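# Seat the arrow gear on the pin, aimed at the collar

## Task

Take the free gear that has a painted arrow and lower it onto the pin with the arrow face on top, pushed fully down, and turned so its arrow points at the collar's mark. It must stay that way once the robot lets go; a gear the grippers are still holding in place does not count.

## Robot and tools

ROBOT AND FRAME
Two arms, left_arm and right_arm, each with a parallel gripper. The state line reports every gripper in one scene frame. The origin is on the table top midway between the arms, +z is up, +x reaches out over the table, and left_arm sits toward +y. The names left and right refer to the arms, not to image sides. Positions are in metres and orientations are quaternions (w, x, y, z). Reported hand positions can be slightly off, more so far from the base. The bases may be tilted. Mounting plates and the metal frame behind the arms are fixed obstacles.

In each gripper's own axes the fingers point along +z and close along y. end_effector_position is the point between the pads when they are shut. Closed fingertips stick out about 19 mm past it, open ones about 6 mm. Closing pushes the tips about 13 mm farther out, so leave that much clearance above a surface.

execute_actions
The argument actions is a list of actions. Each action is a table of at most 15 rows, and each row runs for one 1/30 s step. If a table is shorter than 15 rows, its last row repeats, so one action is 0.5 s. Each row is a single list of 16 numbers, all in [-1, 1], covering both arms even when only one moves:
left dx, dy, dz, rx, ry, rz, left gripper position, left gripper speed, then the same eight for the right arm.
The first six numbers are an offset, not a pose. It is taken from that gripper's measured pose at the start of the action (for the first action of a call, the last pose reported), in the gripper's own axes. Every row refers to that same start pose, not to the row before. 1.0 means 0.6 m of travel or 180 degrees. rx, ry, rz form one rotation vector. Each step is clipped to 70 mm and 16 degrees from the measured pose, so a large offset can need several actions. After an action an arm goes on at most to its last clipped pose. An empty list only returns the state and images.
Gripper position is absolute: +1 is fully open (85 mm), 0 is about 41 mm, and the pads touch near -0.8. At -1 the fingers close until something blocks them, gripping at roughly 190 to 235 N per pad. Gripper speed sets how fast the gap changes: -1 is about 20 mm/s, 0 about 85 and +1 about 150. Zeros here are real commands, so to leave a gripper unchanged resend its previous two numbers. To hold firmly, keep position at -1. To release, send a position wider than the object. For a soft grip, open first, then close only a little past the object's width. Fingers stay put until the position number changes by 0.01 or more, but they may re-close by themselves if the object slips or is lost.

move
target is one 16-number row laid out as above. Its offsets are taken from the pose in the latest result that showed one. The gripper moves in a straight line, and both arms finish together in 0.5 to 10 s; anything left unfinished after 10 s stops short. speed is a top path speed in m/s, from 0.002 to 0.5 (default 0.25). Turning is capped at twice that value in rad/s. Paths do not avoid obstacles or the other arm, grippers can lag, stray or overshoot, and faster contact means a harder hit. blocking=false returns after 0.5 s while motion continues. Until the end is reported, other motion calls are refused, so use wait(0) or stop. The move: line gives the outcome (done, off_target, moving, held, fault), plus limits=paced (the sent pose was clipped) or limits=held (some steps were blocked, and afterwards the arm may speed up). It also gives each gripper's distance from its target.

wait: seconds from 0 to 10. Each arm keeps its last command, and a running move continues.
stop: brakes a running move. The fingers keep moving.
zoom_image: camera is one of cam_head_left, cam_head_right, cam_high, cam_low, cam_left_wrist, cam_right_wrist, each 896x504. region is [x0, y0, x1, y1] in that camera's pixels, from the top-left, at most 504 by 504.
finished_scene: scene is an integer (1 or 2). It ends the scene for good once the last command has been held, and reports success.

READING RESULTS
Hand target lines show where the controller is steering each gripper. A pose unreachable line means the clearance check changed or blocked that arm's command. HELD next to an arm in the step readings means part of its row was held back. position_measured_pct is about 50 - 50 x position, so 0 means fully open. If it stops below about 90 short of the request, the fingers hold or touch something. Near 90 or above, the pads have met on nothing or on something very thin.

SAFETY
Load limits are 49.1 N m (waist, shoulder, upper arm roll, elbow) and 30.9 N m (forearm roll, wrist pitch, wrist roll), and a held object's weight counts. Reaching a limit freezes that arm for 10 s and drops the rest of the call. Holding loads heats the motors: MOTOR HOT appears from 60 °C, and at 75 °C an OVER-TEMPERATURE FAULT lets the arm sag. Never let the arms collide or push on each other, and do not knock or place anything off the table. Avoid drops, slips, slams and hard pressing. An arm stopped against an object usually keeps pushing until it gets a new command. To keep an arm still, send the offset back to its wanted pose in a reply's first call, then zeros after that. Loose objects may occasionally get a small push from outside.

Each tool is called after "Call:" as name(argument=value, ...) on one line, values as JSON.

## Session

Call:
execute_actions(actions=[])

Scene clock: 0.00 s.
left_arm: end_effector_position=(+0.3816, +0.5230, +0.2596) position_measured_pct=0.0 end_effector_quat_wxyz=(+0.257, -0.069, +0.964, +0.020) | right_arm: end_effector_position=(+0.3372, -0.7602, +0.2269) position_measured_pct=0.0 end_effector_quat_wxyz=(+0.022, -0.225, +0.974, +0.025)
Joint positions: left_arm=[-0.478  0.579 -0.071  2.18  -0.253 -0.247  1.228] | right_arm=[ 1.275  0.782 -0.307  1.15   0.34   0.987  2.753]
Joint velocities: left_arm=[ 0.  0.  0. -0. -0.  0. -0.] | right_arm=[ 0.     0.001 -0.    -0.001  0.    -0.     0.001]
Hand target (left_arm): +0.382, +0.523, +0.260; +0.257, -0.069, +0.964, +0.020
Hand target (right_arm): +0.337, -0.760, +0.227; +0.022, -0.225, +0.974, +0.025

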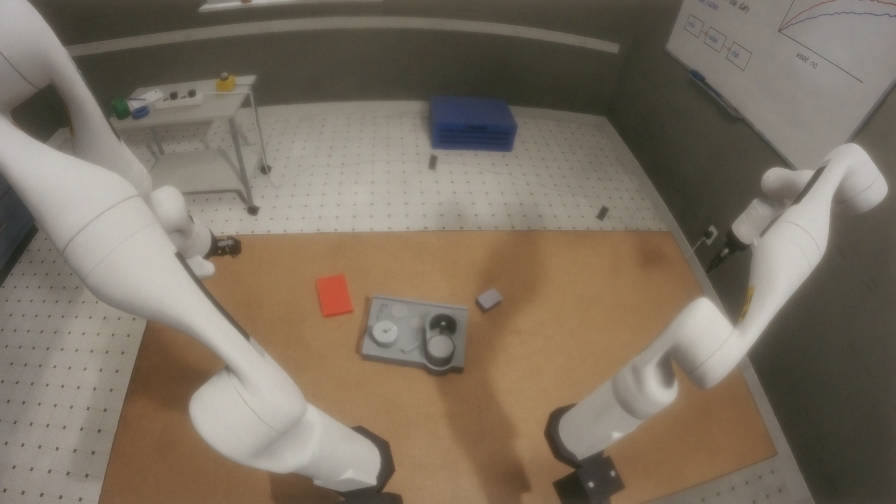

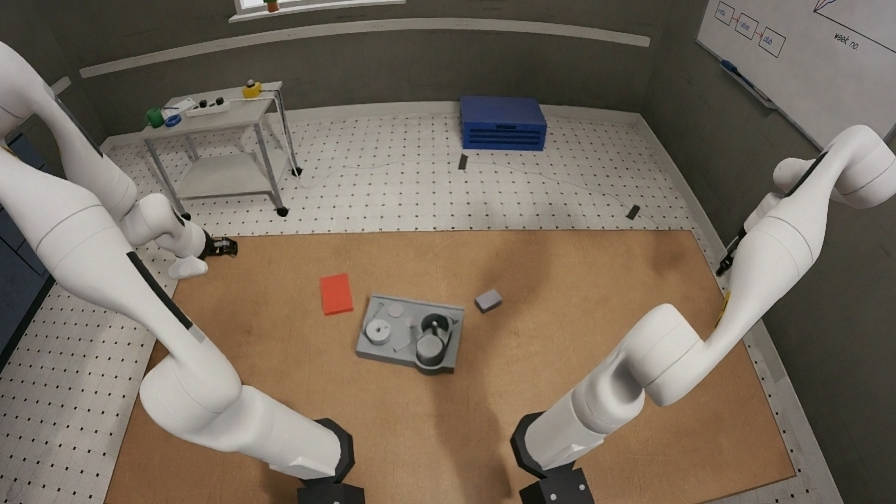

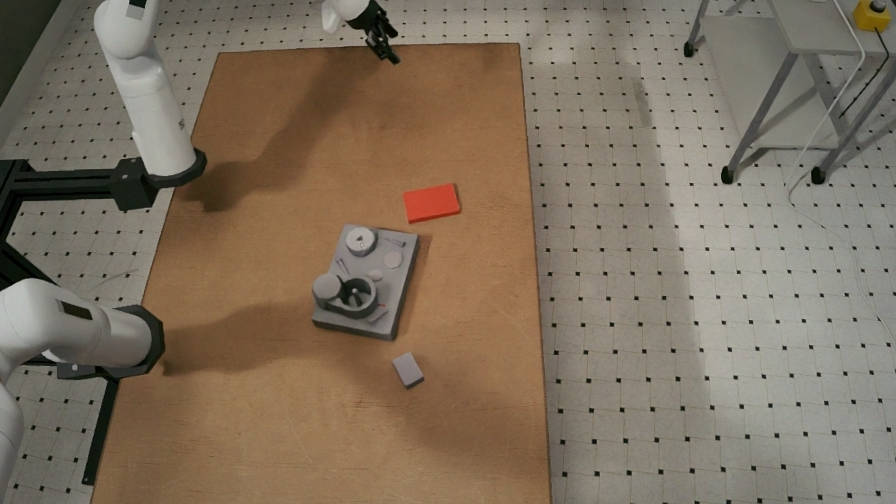

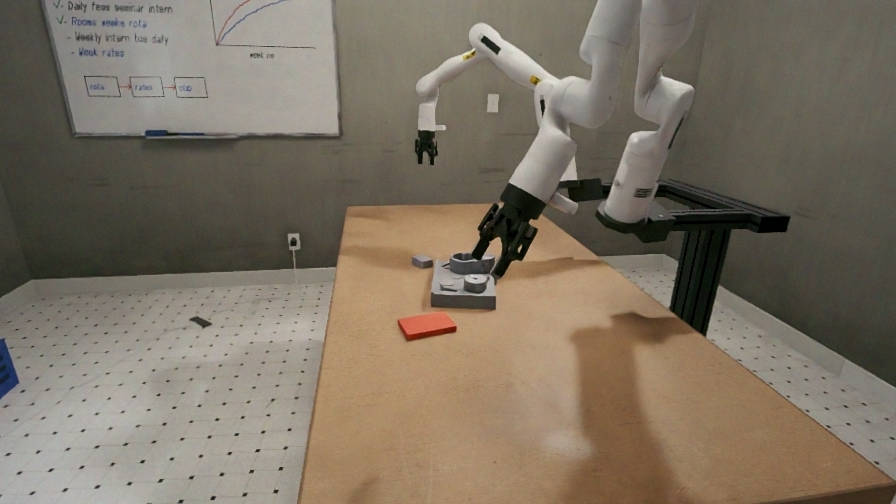

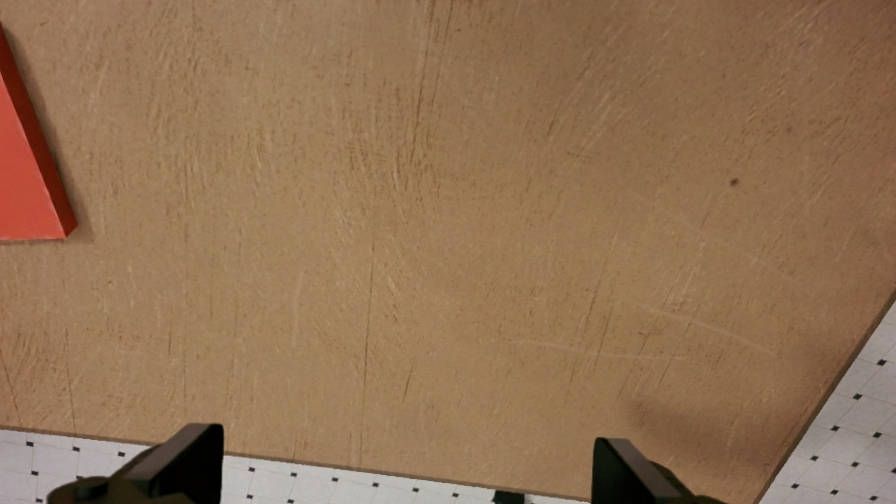

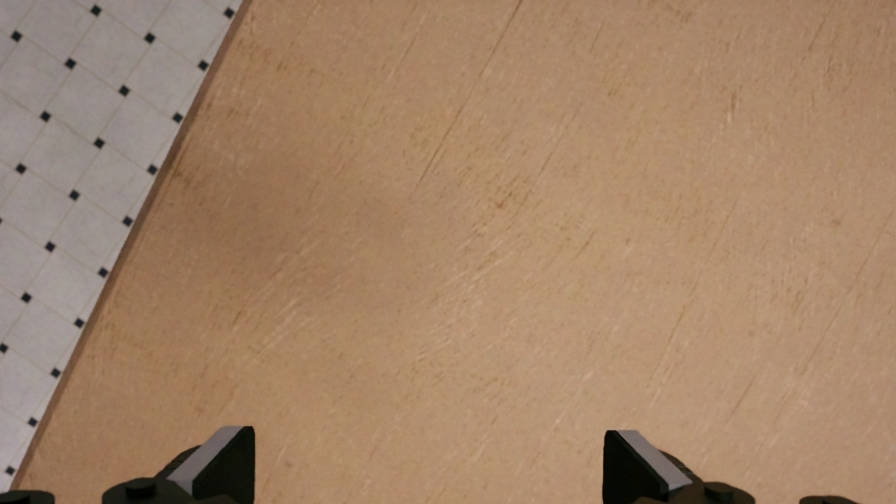

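Call:
zoom_image(camera="cam_high", region=[290, 200, 450, 360])

Call:
zoom_image(camera="cam_head_right", region=[340, 275, 500, 385])

Call:
zoom_image(camera="cam_head_left", region=[340, 275, 500, 385])

Call:
zoom_image(camera="cam_low", region=[400, 230, 530, 320])

Region (290, 200, 450, 360) of cam_high's 896x504 image, scaled by 3.150, with more detail than that image has.

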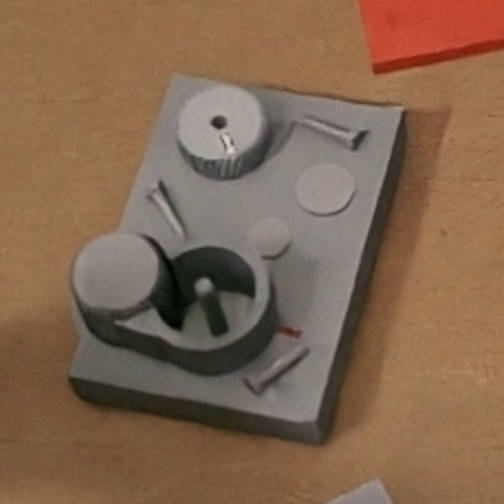

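Region (340, 275, 500, 385) of cam_head_right's 896x504 image, scaled by 3.150, with more detail than that image has; it fills the top 346 rows of this view, and the rest is white.

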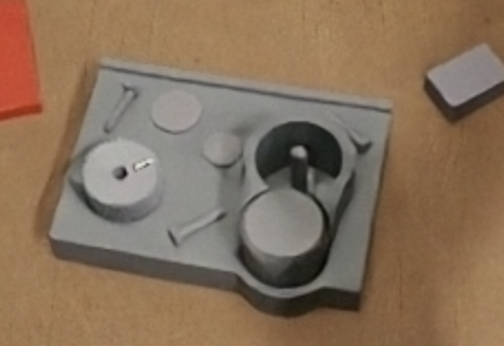

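Region (340, 275, 500, 385) of cam_head_left's 896x504 image, scaled by 3.150, with more detail than that image has; it fills the top 346 rows of this view, and the rest is white.

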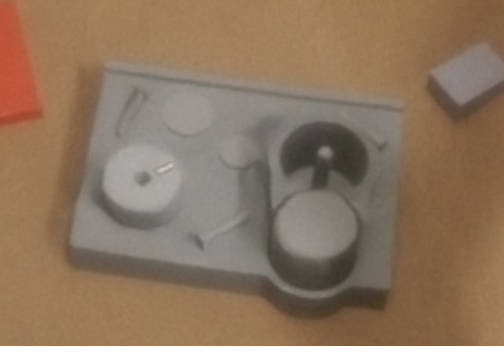

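Region (400, 230, 530, 320) of cam_low's 896x504 image, scaled by 3.877, with more detail than that image has; it fills the top 349 rows of this view, and the rest is white.

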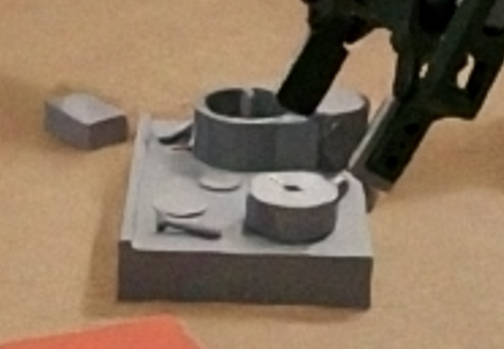

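Call:
zoom_image(camera="cam_high", region=[335, 218, 390, 268])

Call:
zoom_image(camera="cam_high", region=[305, 262, 395, 332])

Call:
zoom_image(camera="cam_head_right", region=[405, 305, 470, 380])

Call:
zoom_image(camera="cam_low", region=[440, 245, 500, 300])

Region (335, 218, 390, 268) of cam_high's 896x504 image, scaled by 9.164, with more detail than that image has; it fills the top 458 rows of this view, and the rest is white.

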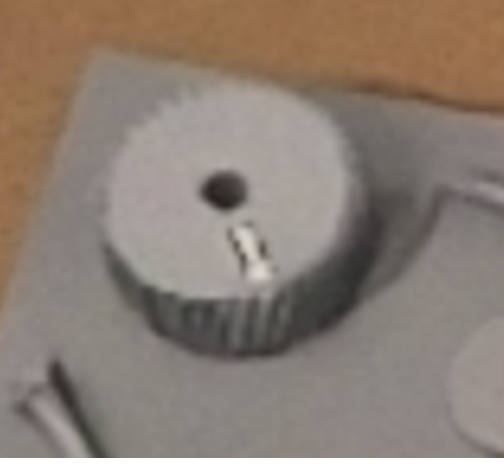

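Region (305, 262, 395, 332) of cam_high's 896x504 image, scaled by 5.600, with more detail than that image has.

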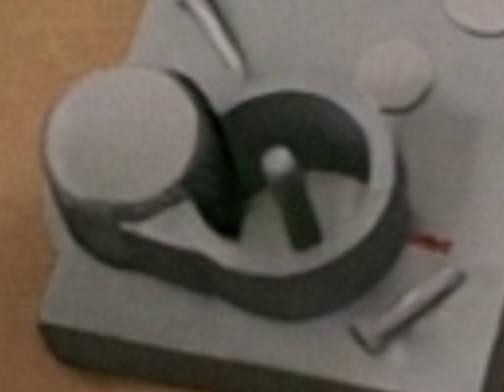

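Region (405, 305, 470, 380) of cam_head_right's 896x504 image, scaled by 6.720, with more detail than that image has; it fills the left 437 columns of this view, and the rest is white.

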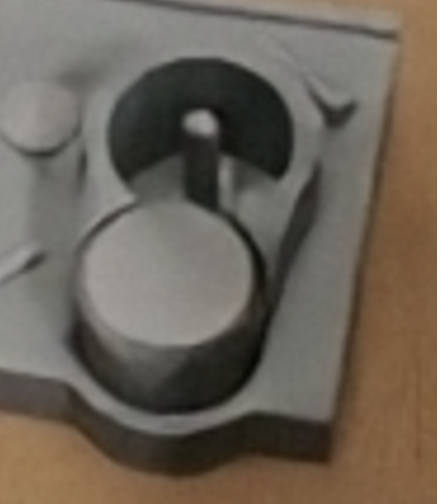

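Region (440, 245, 500, 300) of cam_low's 896x504 image, scaled by 8.400, with more detail than that image has; it fills the top 462 rows of this view, and the rest is white.

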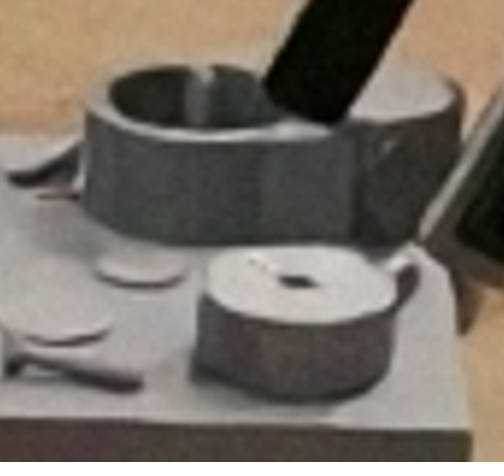

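Call:
zoom_image(camera="cam_head_right", region=[355, 310, 405, 355])

Call:
zoom_image(camera="cam_head_left", region=[362, 312, 412, 357])

Region (355, 310, 405, 355) of cam_head_right's 896x504 image, scaled by 10.080, with more detail than that image has; it fills the top 454 rows of this view, and the rest is white.

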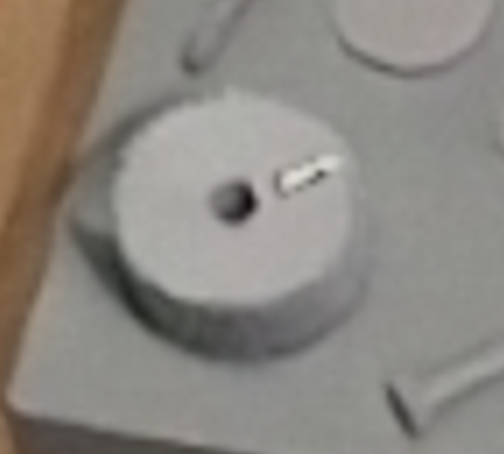

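Region (362, 312, 412, 357) of cam_head_left's 896x504 image, scaled by 10.080, with more detail than that image has; it fills the top 454 rows of this view, and the rest is white.

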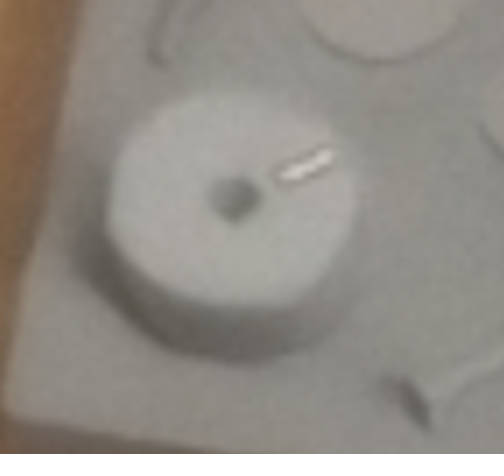

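Call:
move(target=[0.2623, -0.6421, -0.0093, -0.1030, 0.1440, -0.3892, 0.9, 0.0, -0.3050, 0.9525, 0.2941, -0.4543, 0.2338, 0.5842, 1.0, 0.0], speed=0.45)

Scene clock: 63.63 s.
left_arm: end_effector_position=(+0.2998, +0.1194, +0.1868) position_measured_pct=5.2 end_effector_quat_wxyz=(-0.000, -0.642, +0.767, -0.004) | right_arm: end_effector_position=(+0.2582, -0.1583, +0.0832) position_measured_pct=0.0 end_effector_quat_wxyz=(-0.408, +0.590, +0.487, +0.498)
Joint positions: left_arm=[ 1.013  1.178 -0.758  2.015  1.044  0.491  2.403] | right_arm=[ 1.28   1.555 -0.319  1.712 -0.653  0.816  1.532]
Joint velocities: left_arm=[ 0.013  0.014 -0.006 -0.011 -0.015  0.016  0.021] | right_arm=[ 0.002  0.001 -0.001  0.    -0.001  0.001  0.001]
Hand target (left_arm): +0.300, +0.119, +0.187; -0.000, -0.641, +0.767, -0.003
Hand target (right_arm): +0.258, -0.158, +0.083; -0.408, +0.590, +0.487, +0.498
Off the commanded pose (left_arm): 0.003 m, 0 deg.
Off the commanded pose (right_arm): 0.003 m, 0 deg.
move: done

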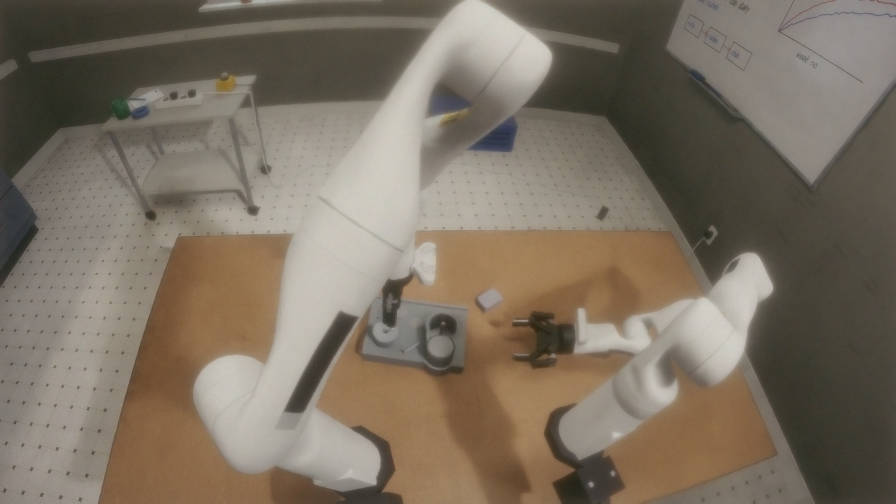

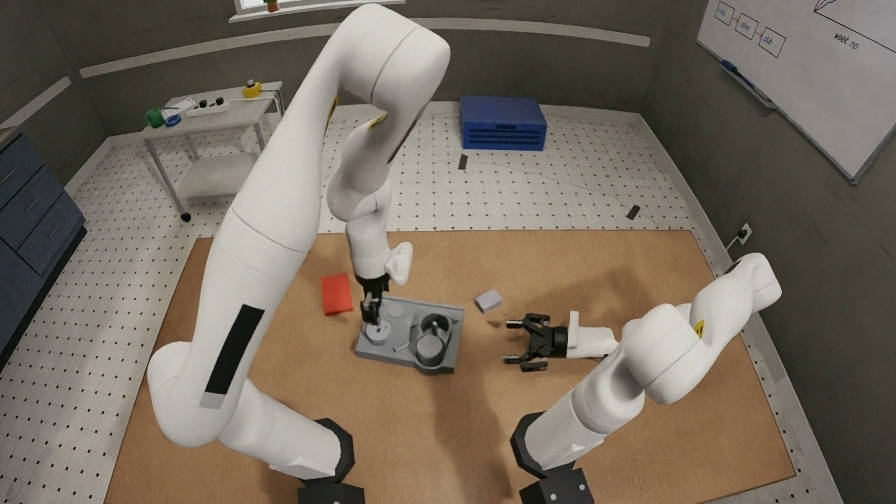

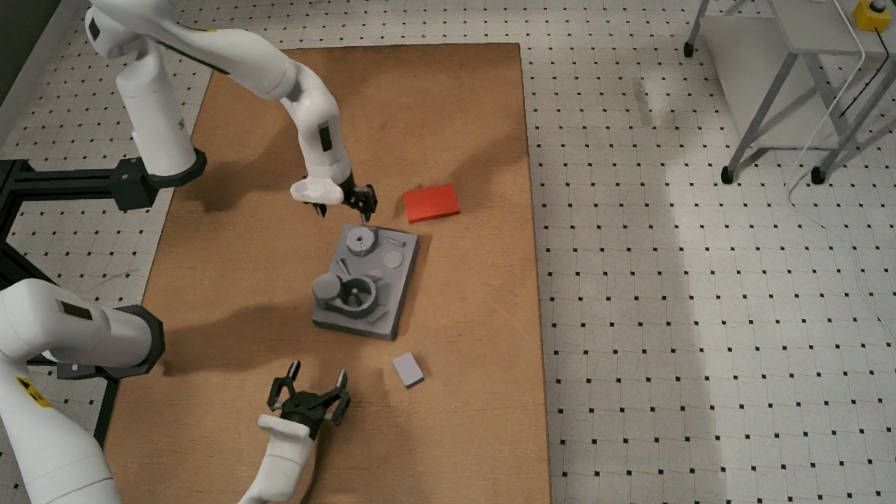

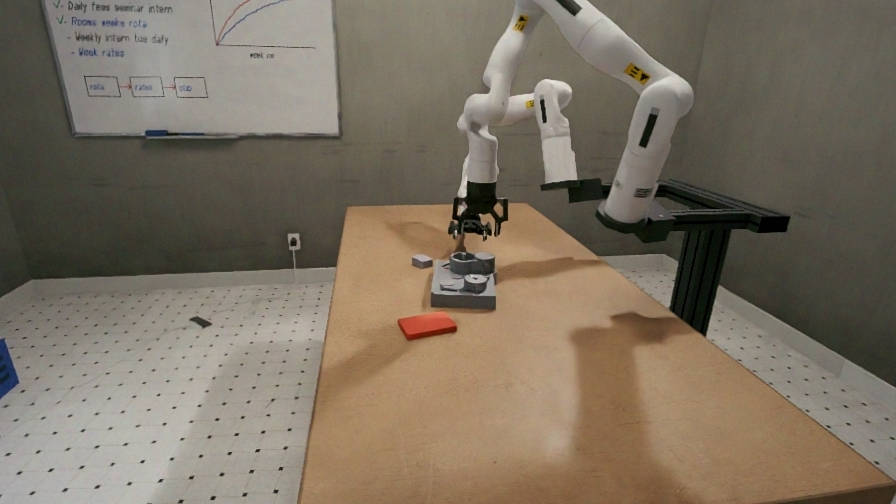

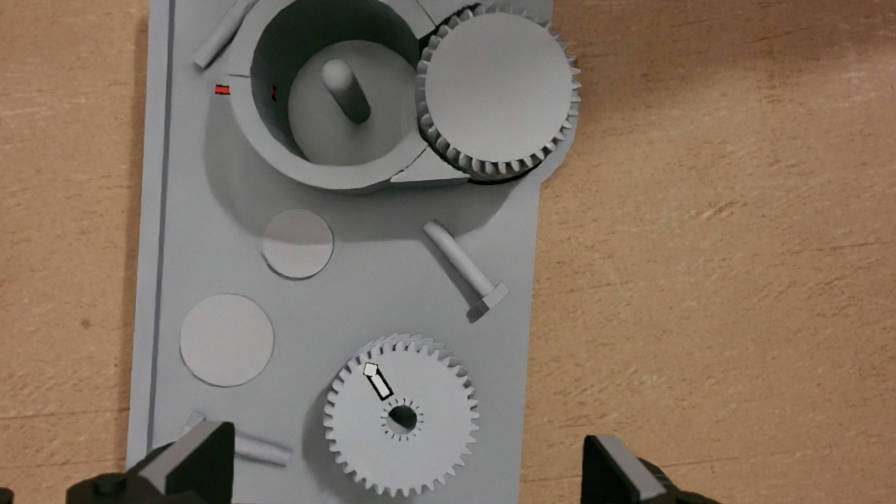

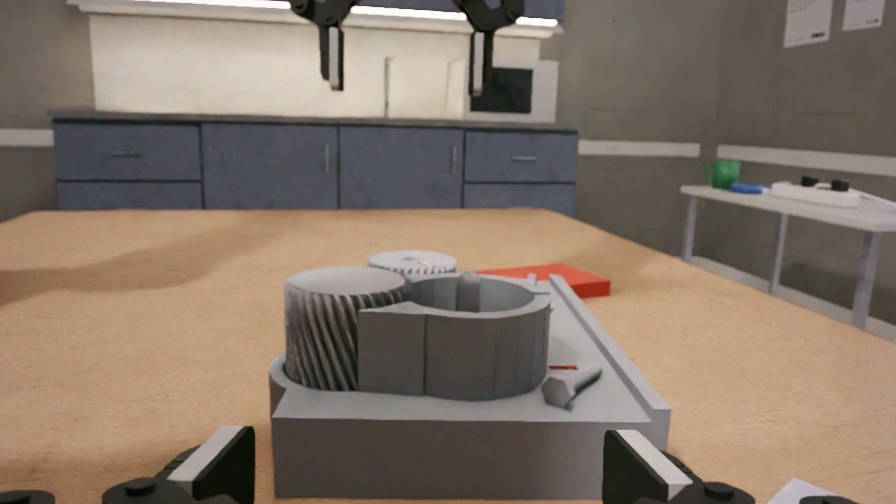

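Call:
zoom_image(camera="cam_right_wrist", region=[260, 240, 440, 420])

Call:
zoom_image(camera="cam_left_wrist", region=[310, 324, 490, 504])

Call:
zoom_image(camera="cam_left_wrist", region=[400, 0, 600, 200])

Call:
zoom_image(camera="cam_left_wrist", region=[200, 0, 440, 200])

Region (260, 240, 440, 420) of cam_right_wrist's 896x504 image, scaled by 2.800.

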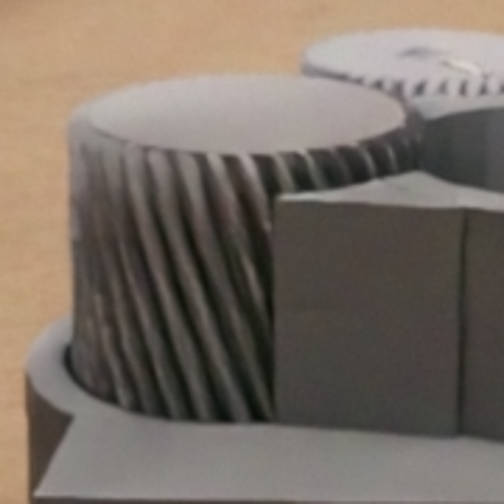

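Region (310, 324, 490, 504) of cam_left_wrist's 896x504 image, scaled by 2.800.

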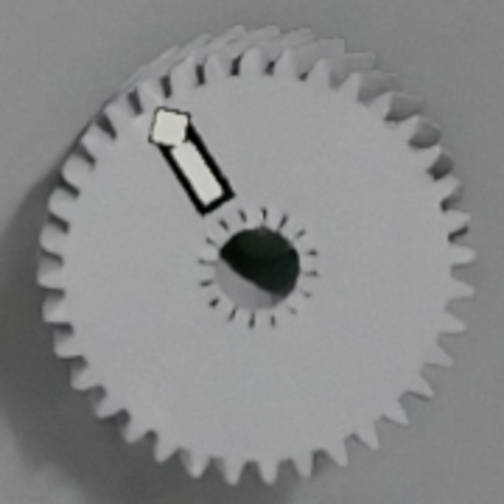

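Region (400, 0, 600, 200) of cam_left_wrist's 896x504 image, scaled by 2.520.

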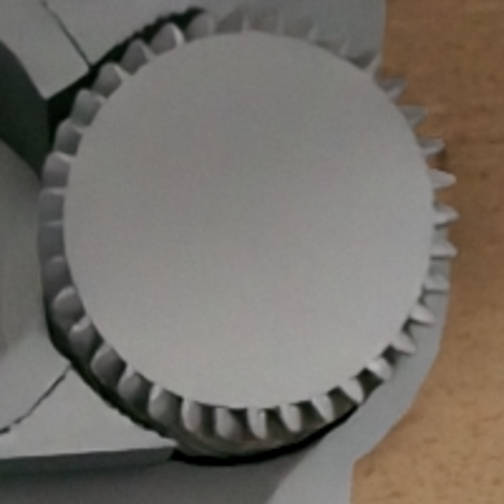

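Region (200, 0, 440, 200) of cam_left_wrist's 896x504 image, scaled by 2.100.

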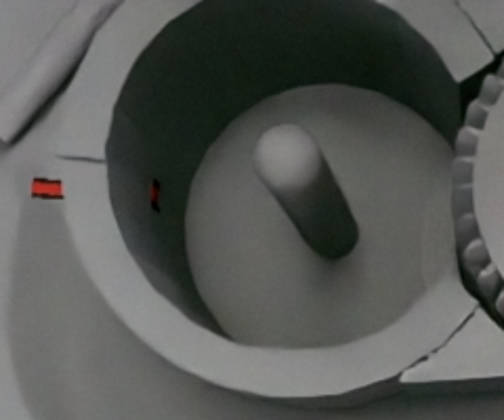

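Call:
zoom_image(camera="cam_right_wrist", region=[280, 285, 380, 395])

Call:
zoom_image(camera="cam_right_wrist", region=[350, 240, 600, 420])

Region (280, 285, 380, 395) of cam_right_wrist's 896x504 image, scaled by 4.582; it fills the left 458 columns of this view, and the rest is white.

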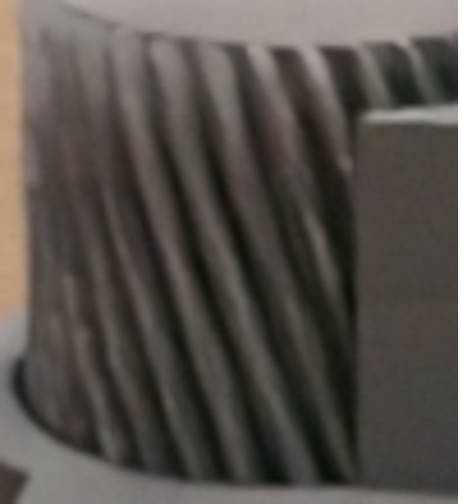

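Region (350, 240, 600, 420) of cam_right_wrist's 896x504 image, scaled by 2.016; it fills the top 363 rows of this view, and the rest is white.

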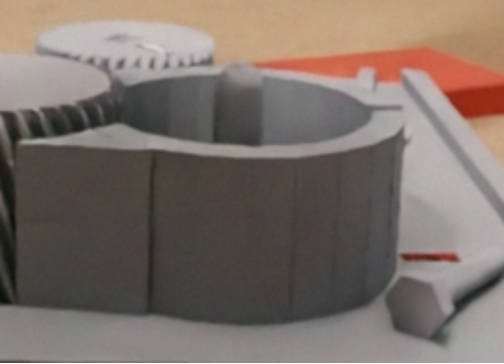

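Call:
zoom_image(camera="cam_right_wrist", region=[310, 290, 366, 346])

Call:
zoom_image(camera="cam_right_wrist", region=[310, 340, 366, 396])

Region (310, 290, 366, 346) of cam_right_wrist's 896x504 image, scaled by 9.000.

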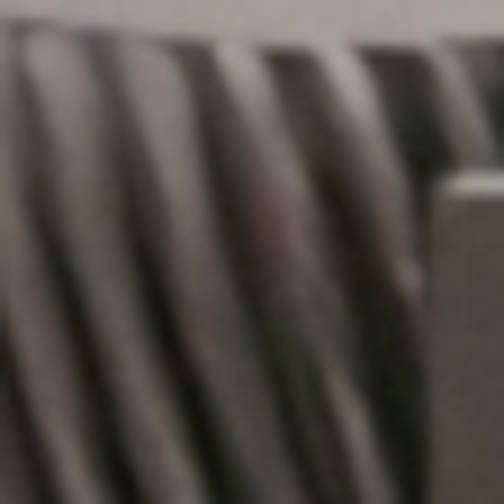

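Region (310, 340, 366, 396) of cam_right_wrist's 896x504 image, scaled by 9.000.

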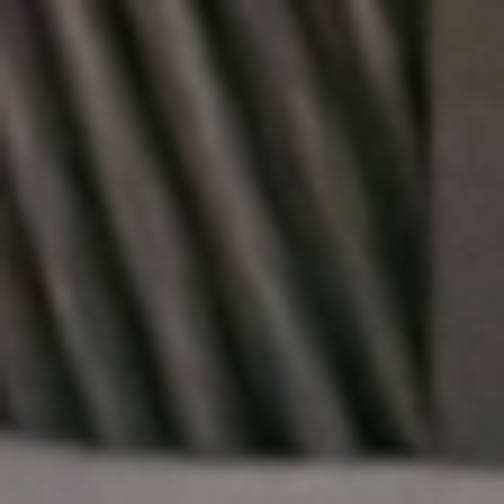

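Call:
zoom_image(camera="cam_left_wrist", region=[320, 330, 430, 440])

Call:
zoom_image(camera="cam_left_wrist", region=[380, 394, 490, 504])

Region (320, 330, 430, 440) of cam_left_wrist's 896x504 image, scaled by 4.582.

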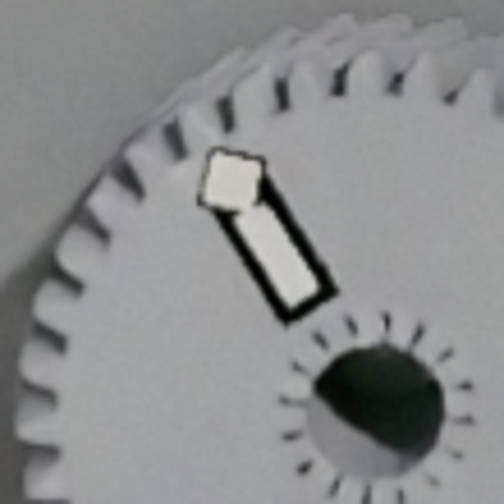

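Region (380, 394, 490, 504) of cam_left_wrist's 896x504 image, scaled by 4.582.

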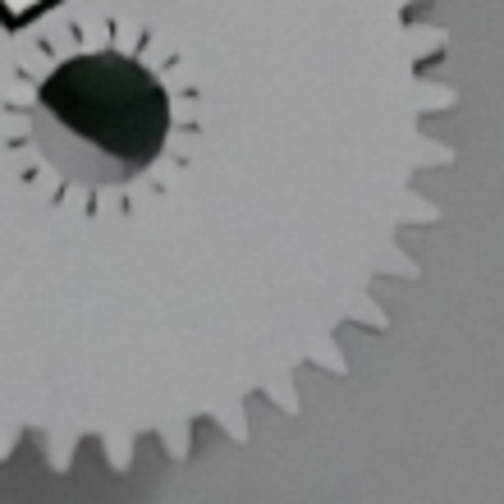

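Call:
zoom_image(camera="cam_left_wrist", region=[405, 30, 515, 140])

Call:
zoom_image(camera="cam_left_wrist", region=[485, 30, 595, 140])

Call:
zoom_image(camera="cam_left_wrist", region=[440, 80, 550, 190])

Region (405, 30, 515, 140) of cam_left_wrist's 896x504 image, scaled by 4.582.

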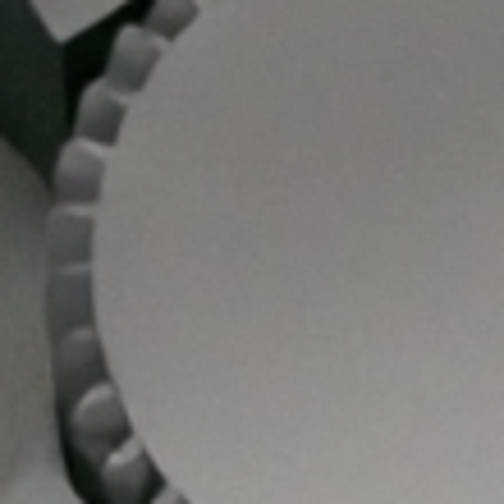

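Region (485, 30, 595, 140) of cam_left_wrist's 896x504 image, scaled by 4.582.

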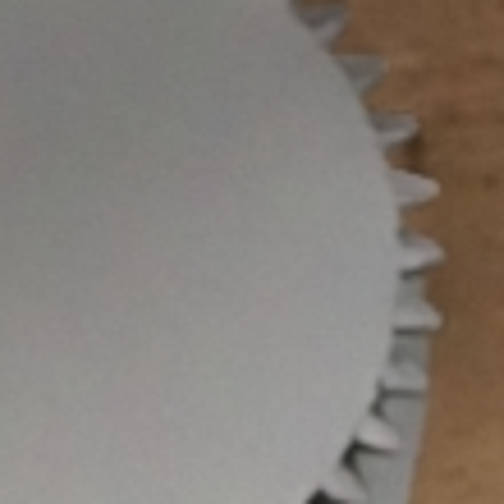

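Region (440, 80, 550, 190) of cam_left_wrist's 896x504 image, scaled by 4.582.

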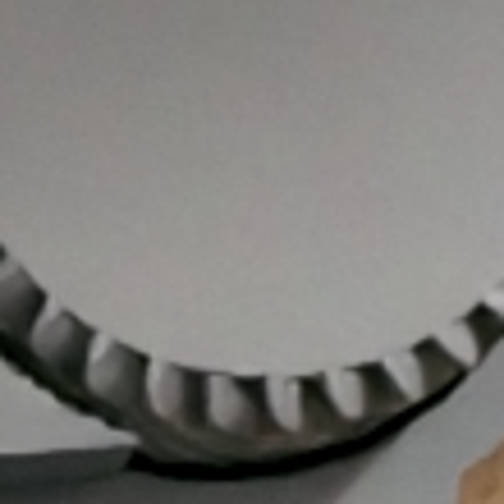

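Call:
zoom_image(camera="cam_left_wrist", region=[300, 40, 400, 140])

Call:
zoom_image(camera="cam_left_wrist", region=[200, 40, 310, 150])

Call:
zoom_image(camera="cam_right_wrist", region=[290, 40, 530, 290])

Region (300, 40, 400, 140) of cam_left_wrist's 896x504 image, scaled by 5.040.

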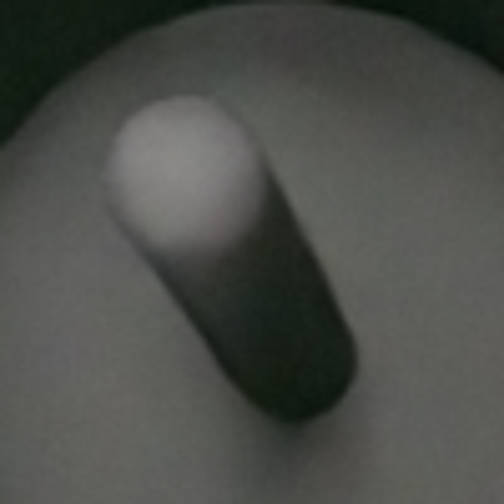

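Region (200, 40, 310, 150) of cam_left_wrist's 896x504 image, scaled by 4.582.

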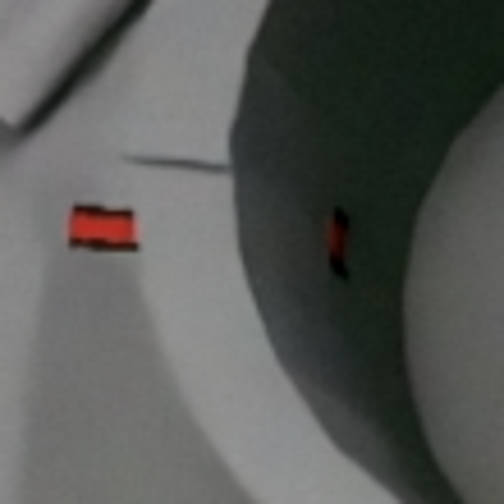

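Region (290, 40, 530, 290) of cam_right_wrist's 896x504 image, scaled by 2.016; it fills the left 484 columns of this view, and the rest is white.

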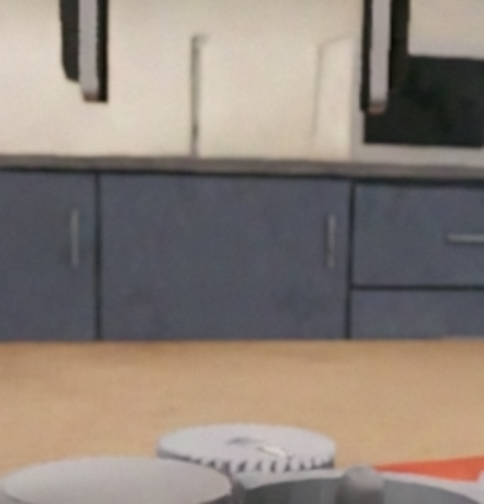

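Call:
zoom_image(camera="cam_right_wrist", region=[300, 0, 410, 110])

Call:
zoom_image(camera="cam_right_wrist", region=[420, 0, 530, 110])

Region (300, 0, 410, 110) of cam_right_wrist's 896x504 image, scaled by 4.582.

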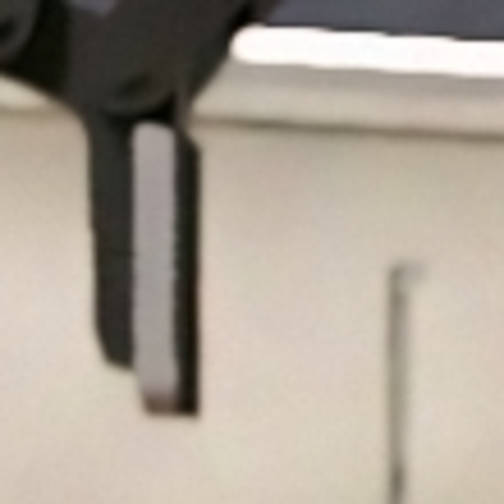

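Region (420, 0, 530, 110) of cam_right_wrist's 896x504 image, scaled by 4.582.

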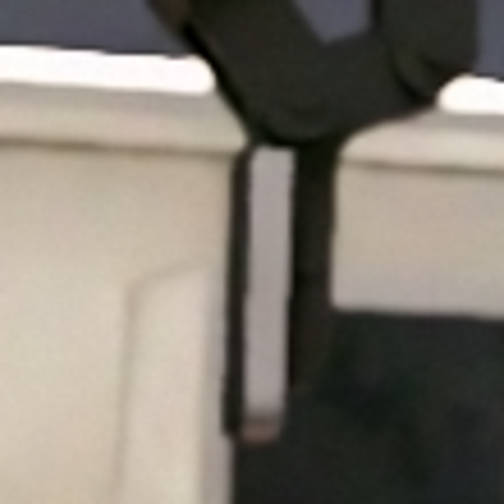

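Call:
move(target=[-0.0352, -0.0083, 0.2013, 0, 0, 0, 0.9, 0.0, 0, 0, 0, 0, 0, 0, 1.0, 0.0], speed=0.25)

Scene clock: 167.70 s.
left_arm: end_effector_position=(+0.3090, +0.1384, +0.0659) position_measured_pct=5.2 end_effector_quat_wxyz=(-0.000, -0.642, +0.767, -0.003) | right_arm: end_effector_position=(+0.2582, -0.1583, +0.0832) position_measured_pct=0.0 end_effector_quat_wxyz=(-0.408, +0.590, +0.487, +0.498)
Joint positions: left_arm=[ 0.711  1.367 -0.483  1.93   1.42   0.199  1.96 ] | right_arm=[ 1.28   1.555 -0.319  1.712 -0.653  0.816  1.532]
Joint velocities: left_arm=[-0.05  -0.017  0.056  0.015  0.107 -0.062 -0.136] | right_arm=[-0.     0.001  0.     0.    -0.    -0.     0.001]
Hand target (left_arm): +0.309, +0.139, +0.066; -0.000, -0.642, +0.767, -0.003
Hand target (right_arm): +0.258, -0.158, +0.083; -0.408, +0.590, +0.487, +0.498
Off the commanded pose (left_arm): 0.000 m, 0 deg.
Off the commanded pose (right_arm): 0.000 m, 0 deg.
move: done

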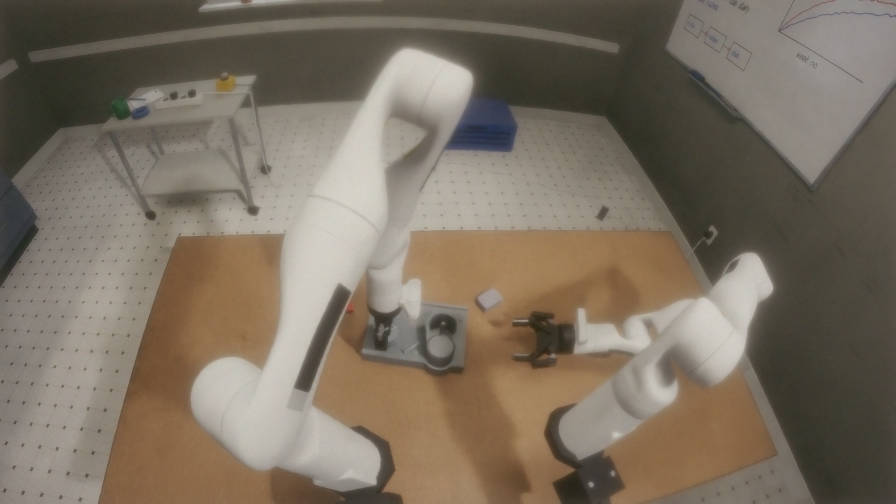

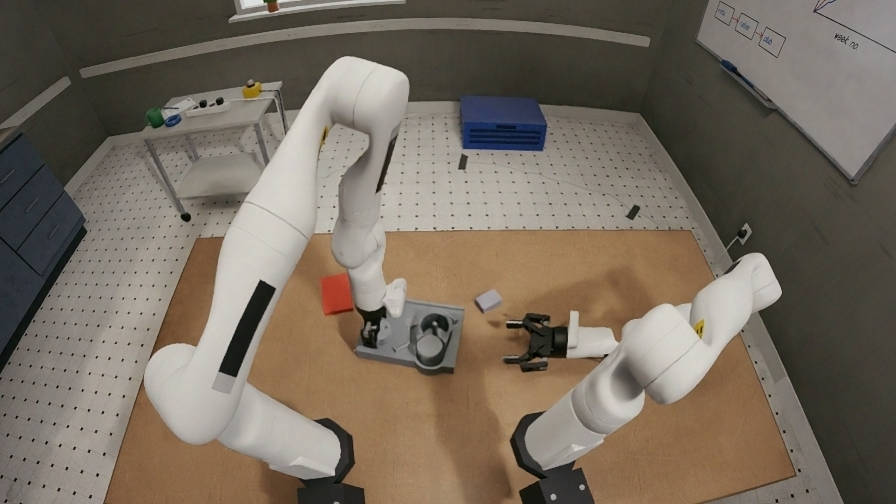

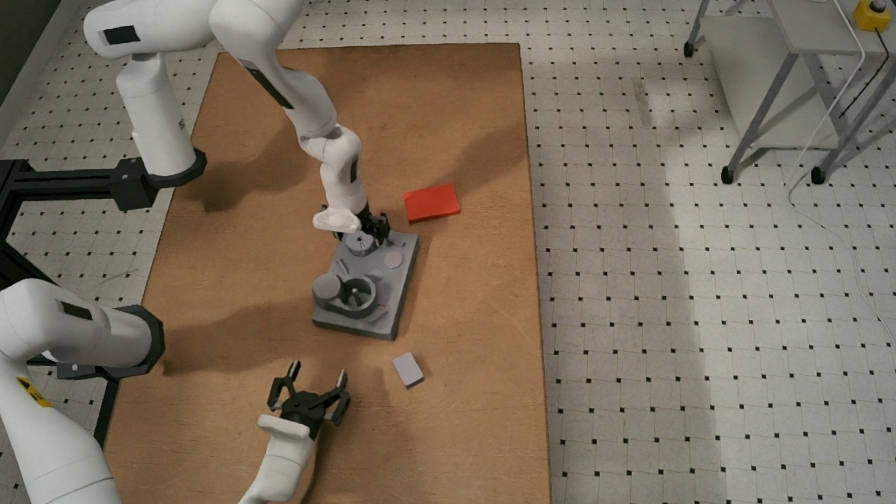

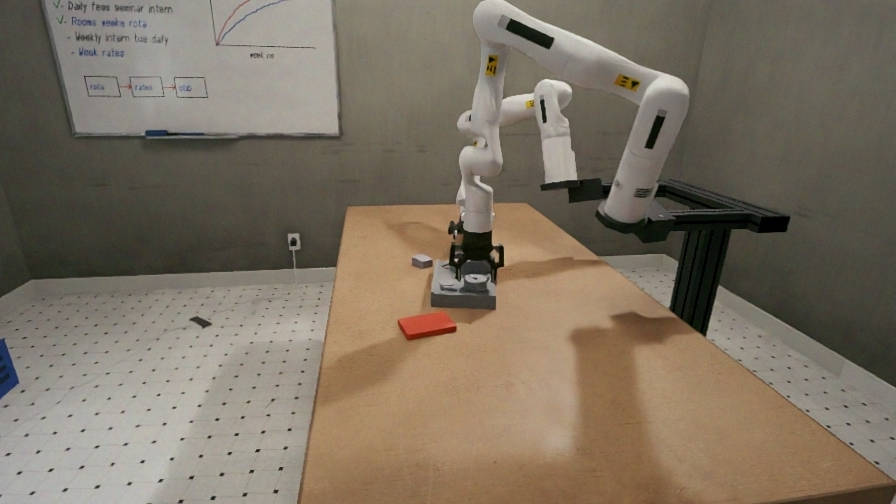

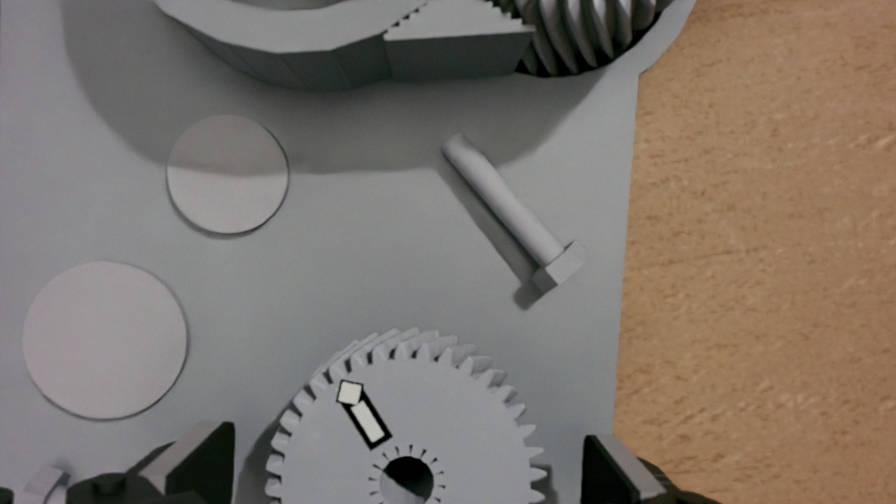

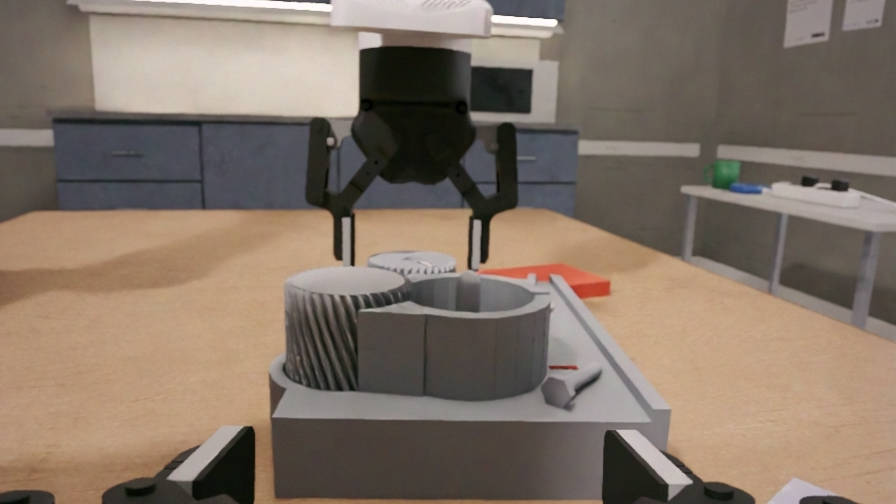

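Call:
zoom_image(camera="cam_left_wrist", region=[200, 320, 620, 504])

Call:
zoom_image(camera="cam_right_wrist", region=[320, 190, 500, 300])

Region (200, 320, 620, 504) of cam_left_wrist's 896x504 image, scaled by 1.200; it fills the top 221 rows of this view, and the rest is white.

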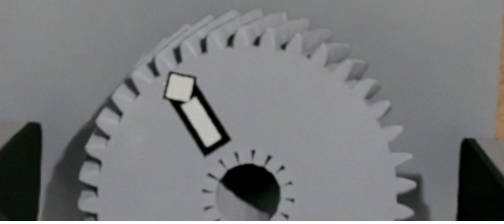

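Region (320, 190, 500, 300) of cam_right_wrist's 896x504 image, scaled by 2.800.

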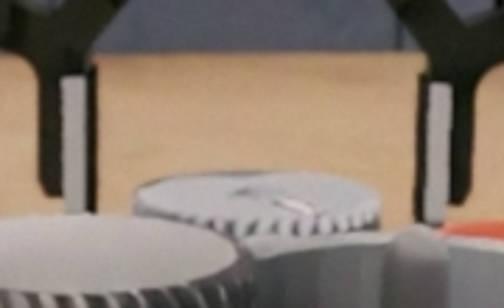

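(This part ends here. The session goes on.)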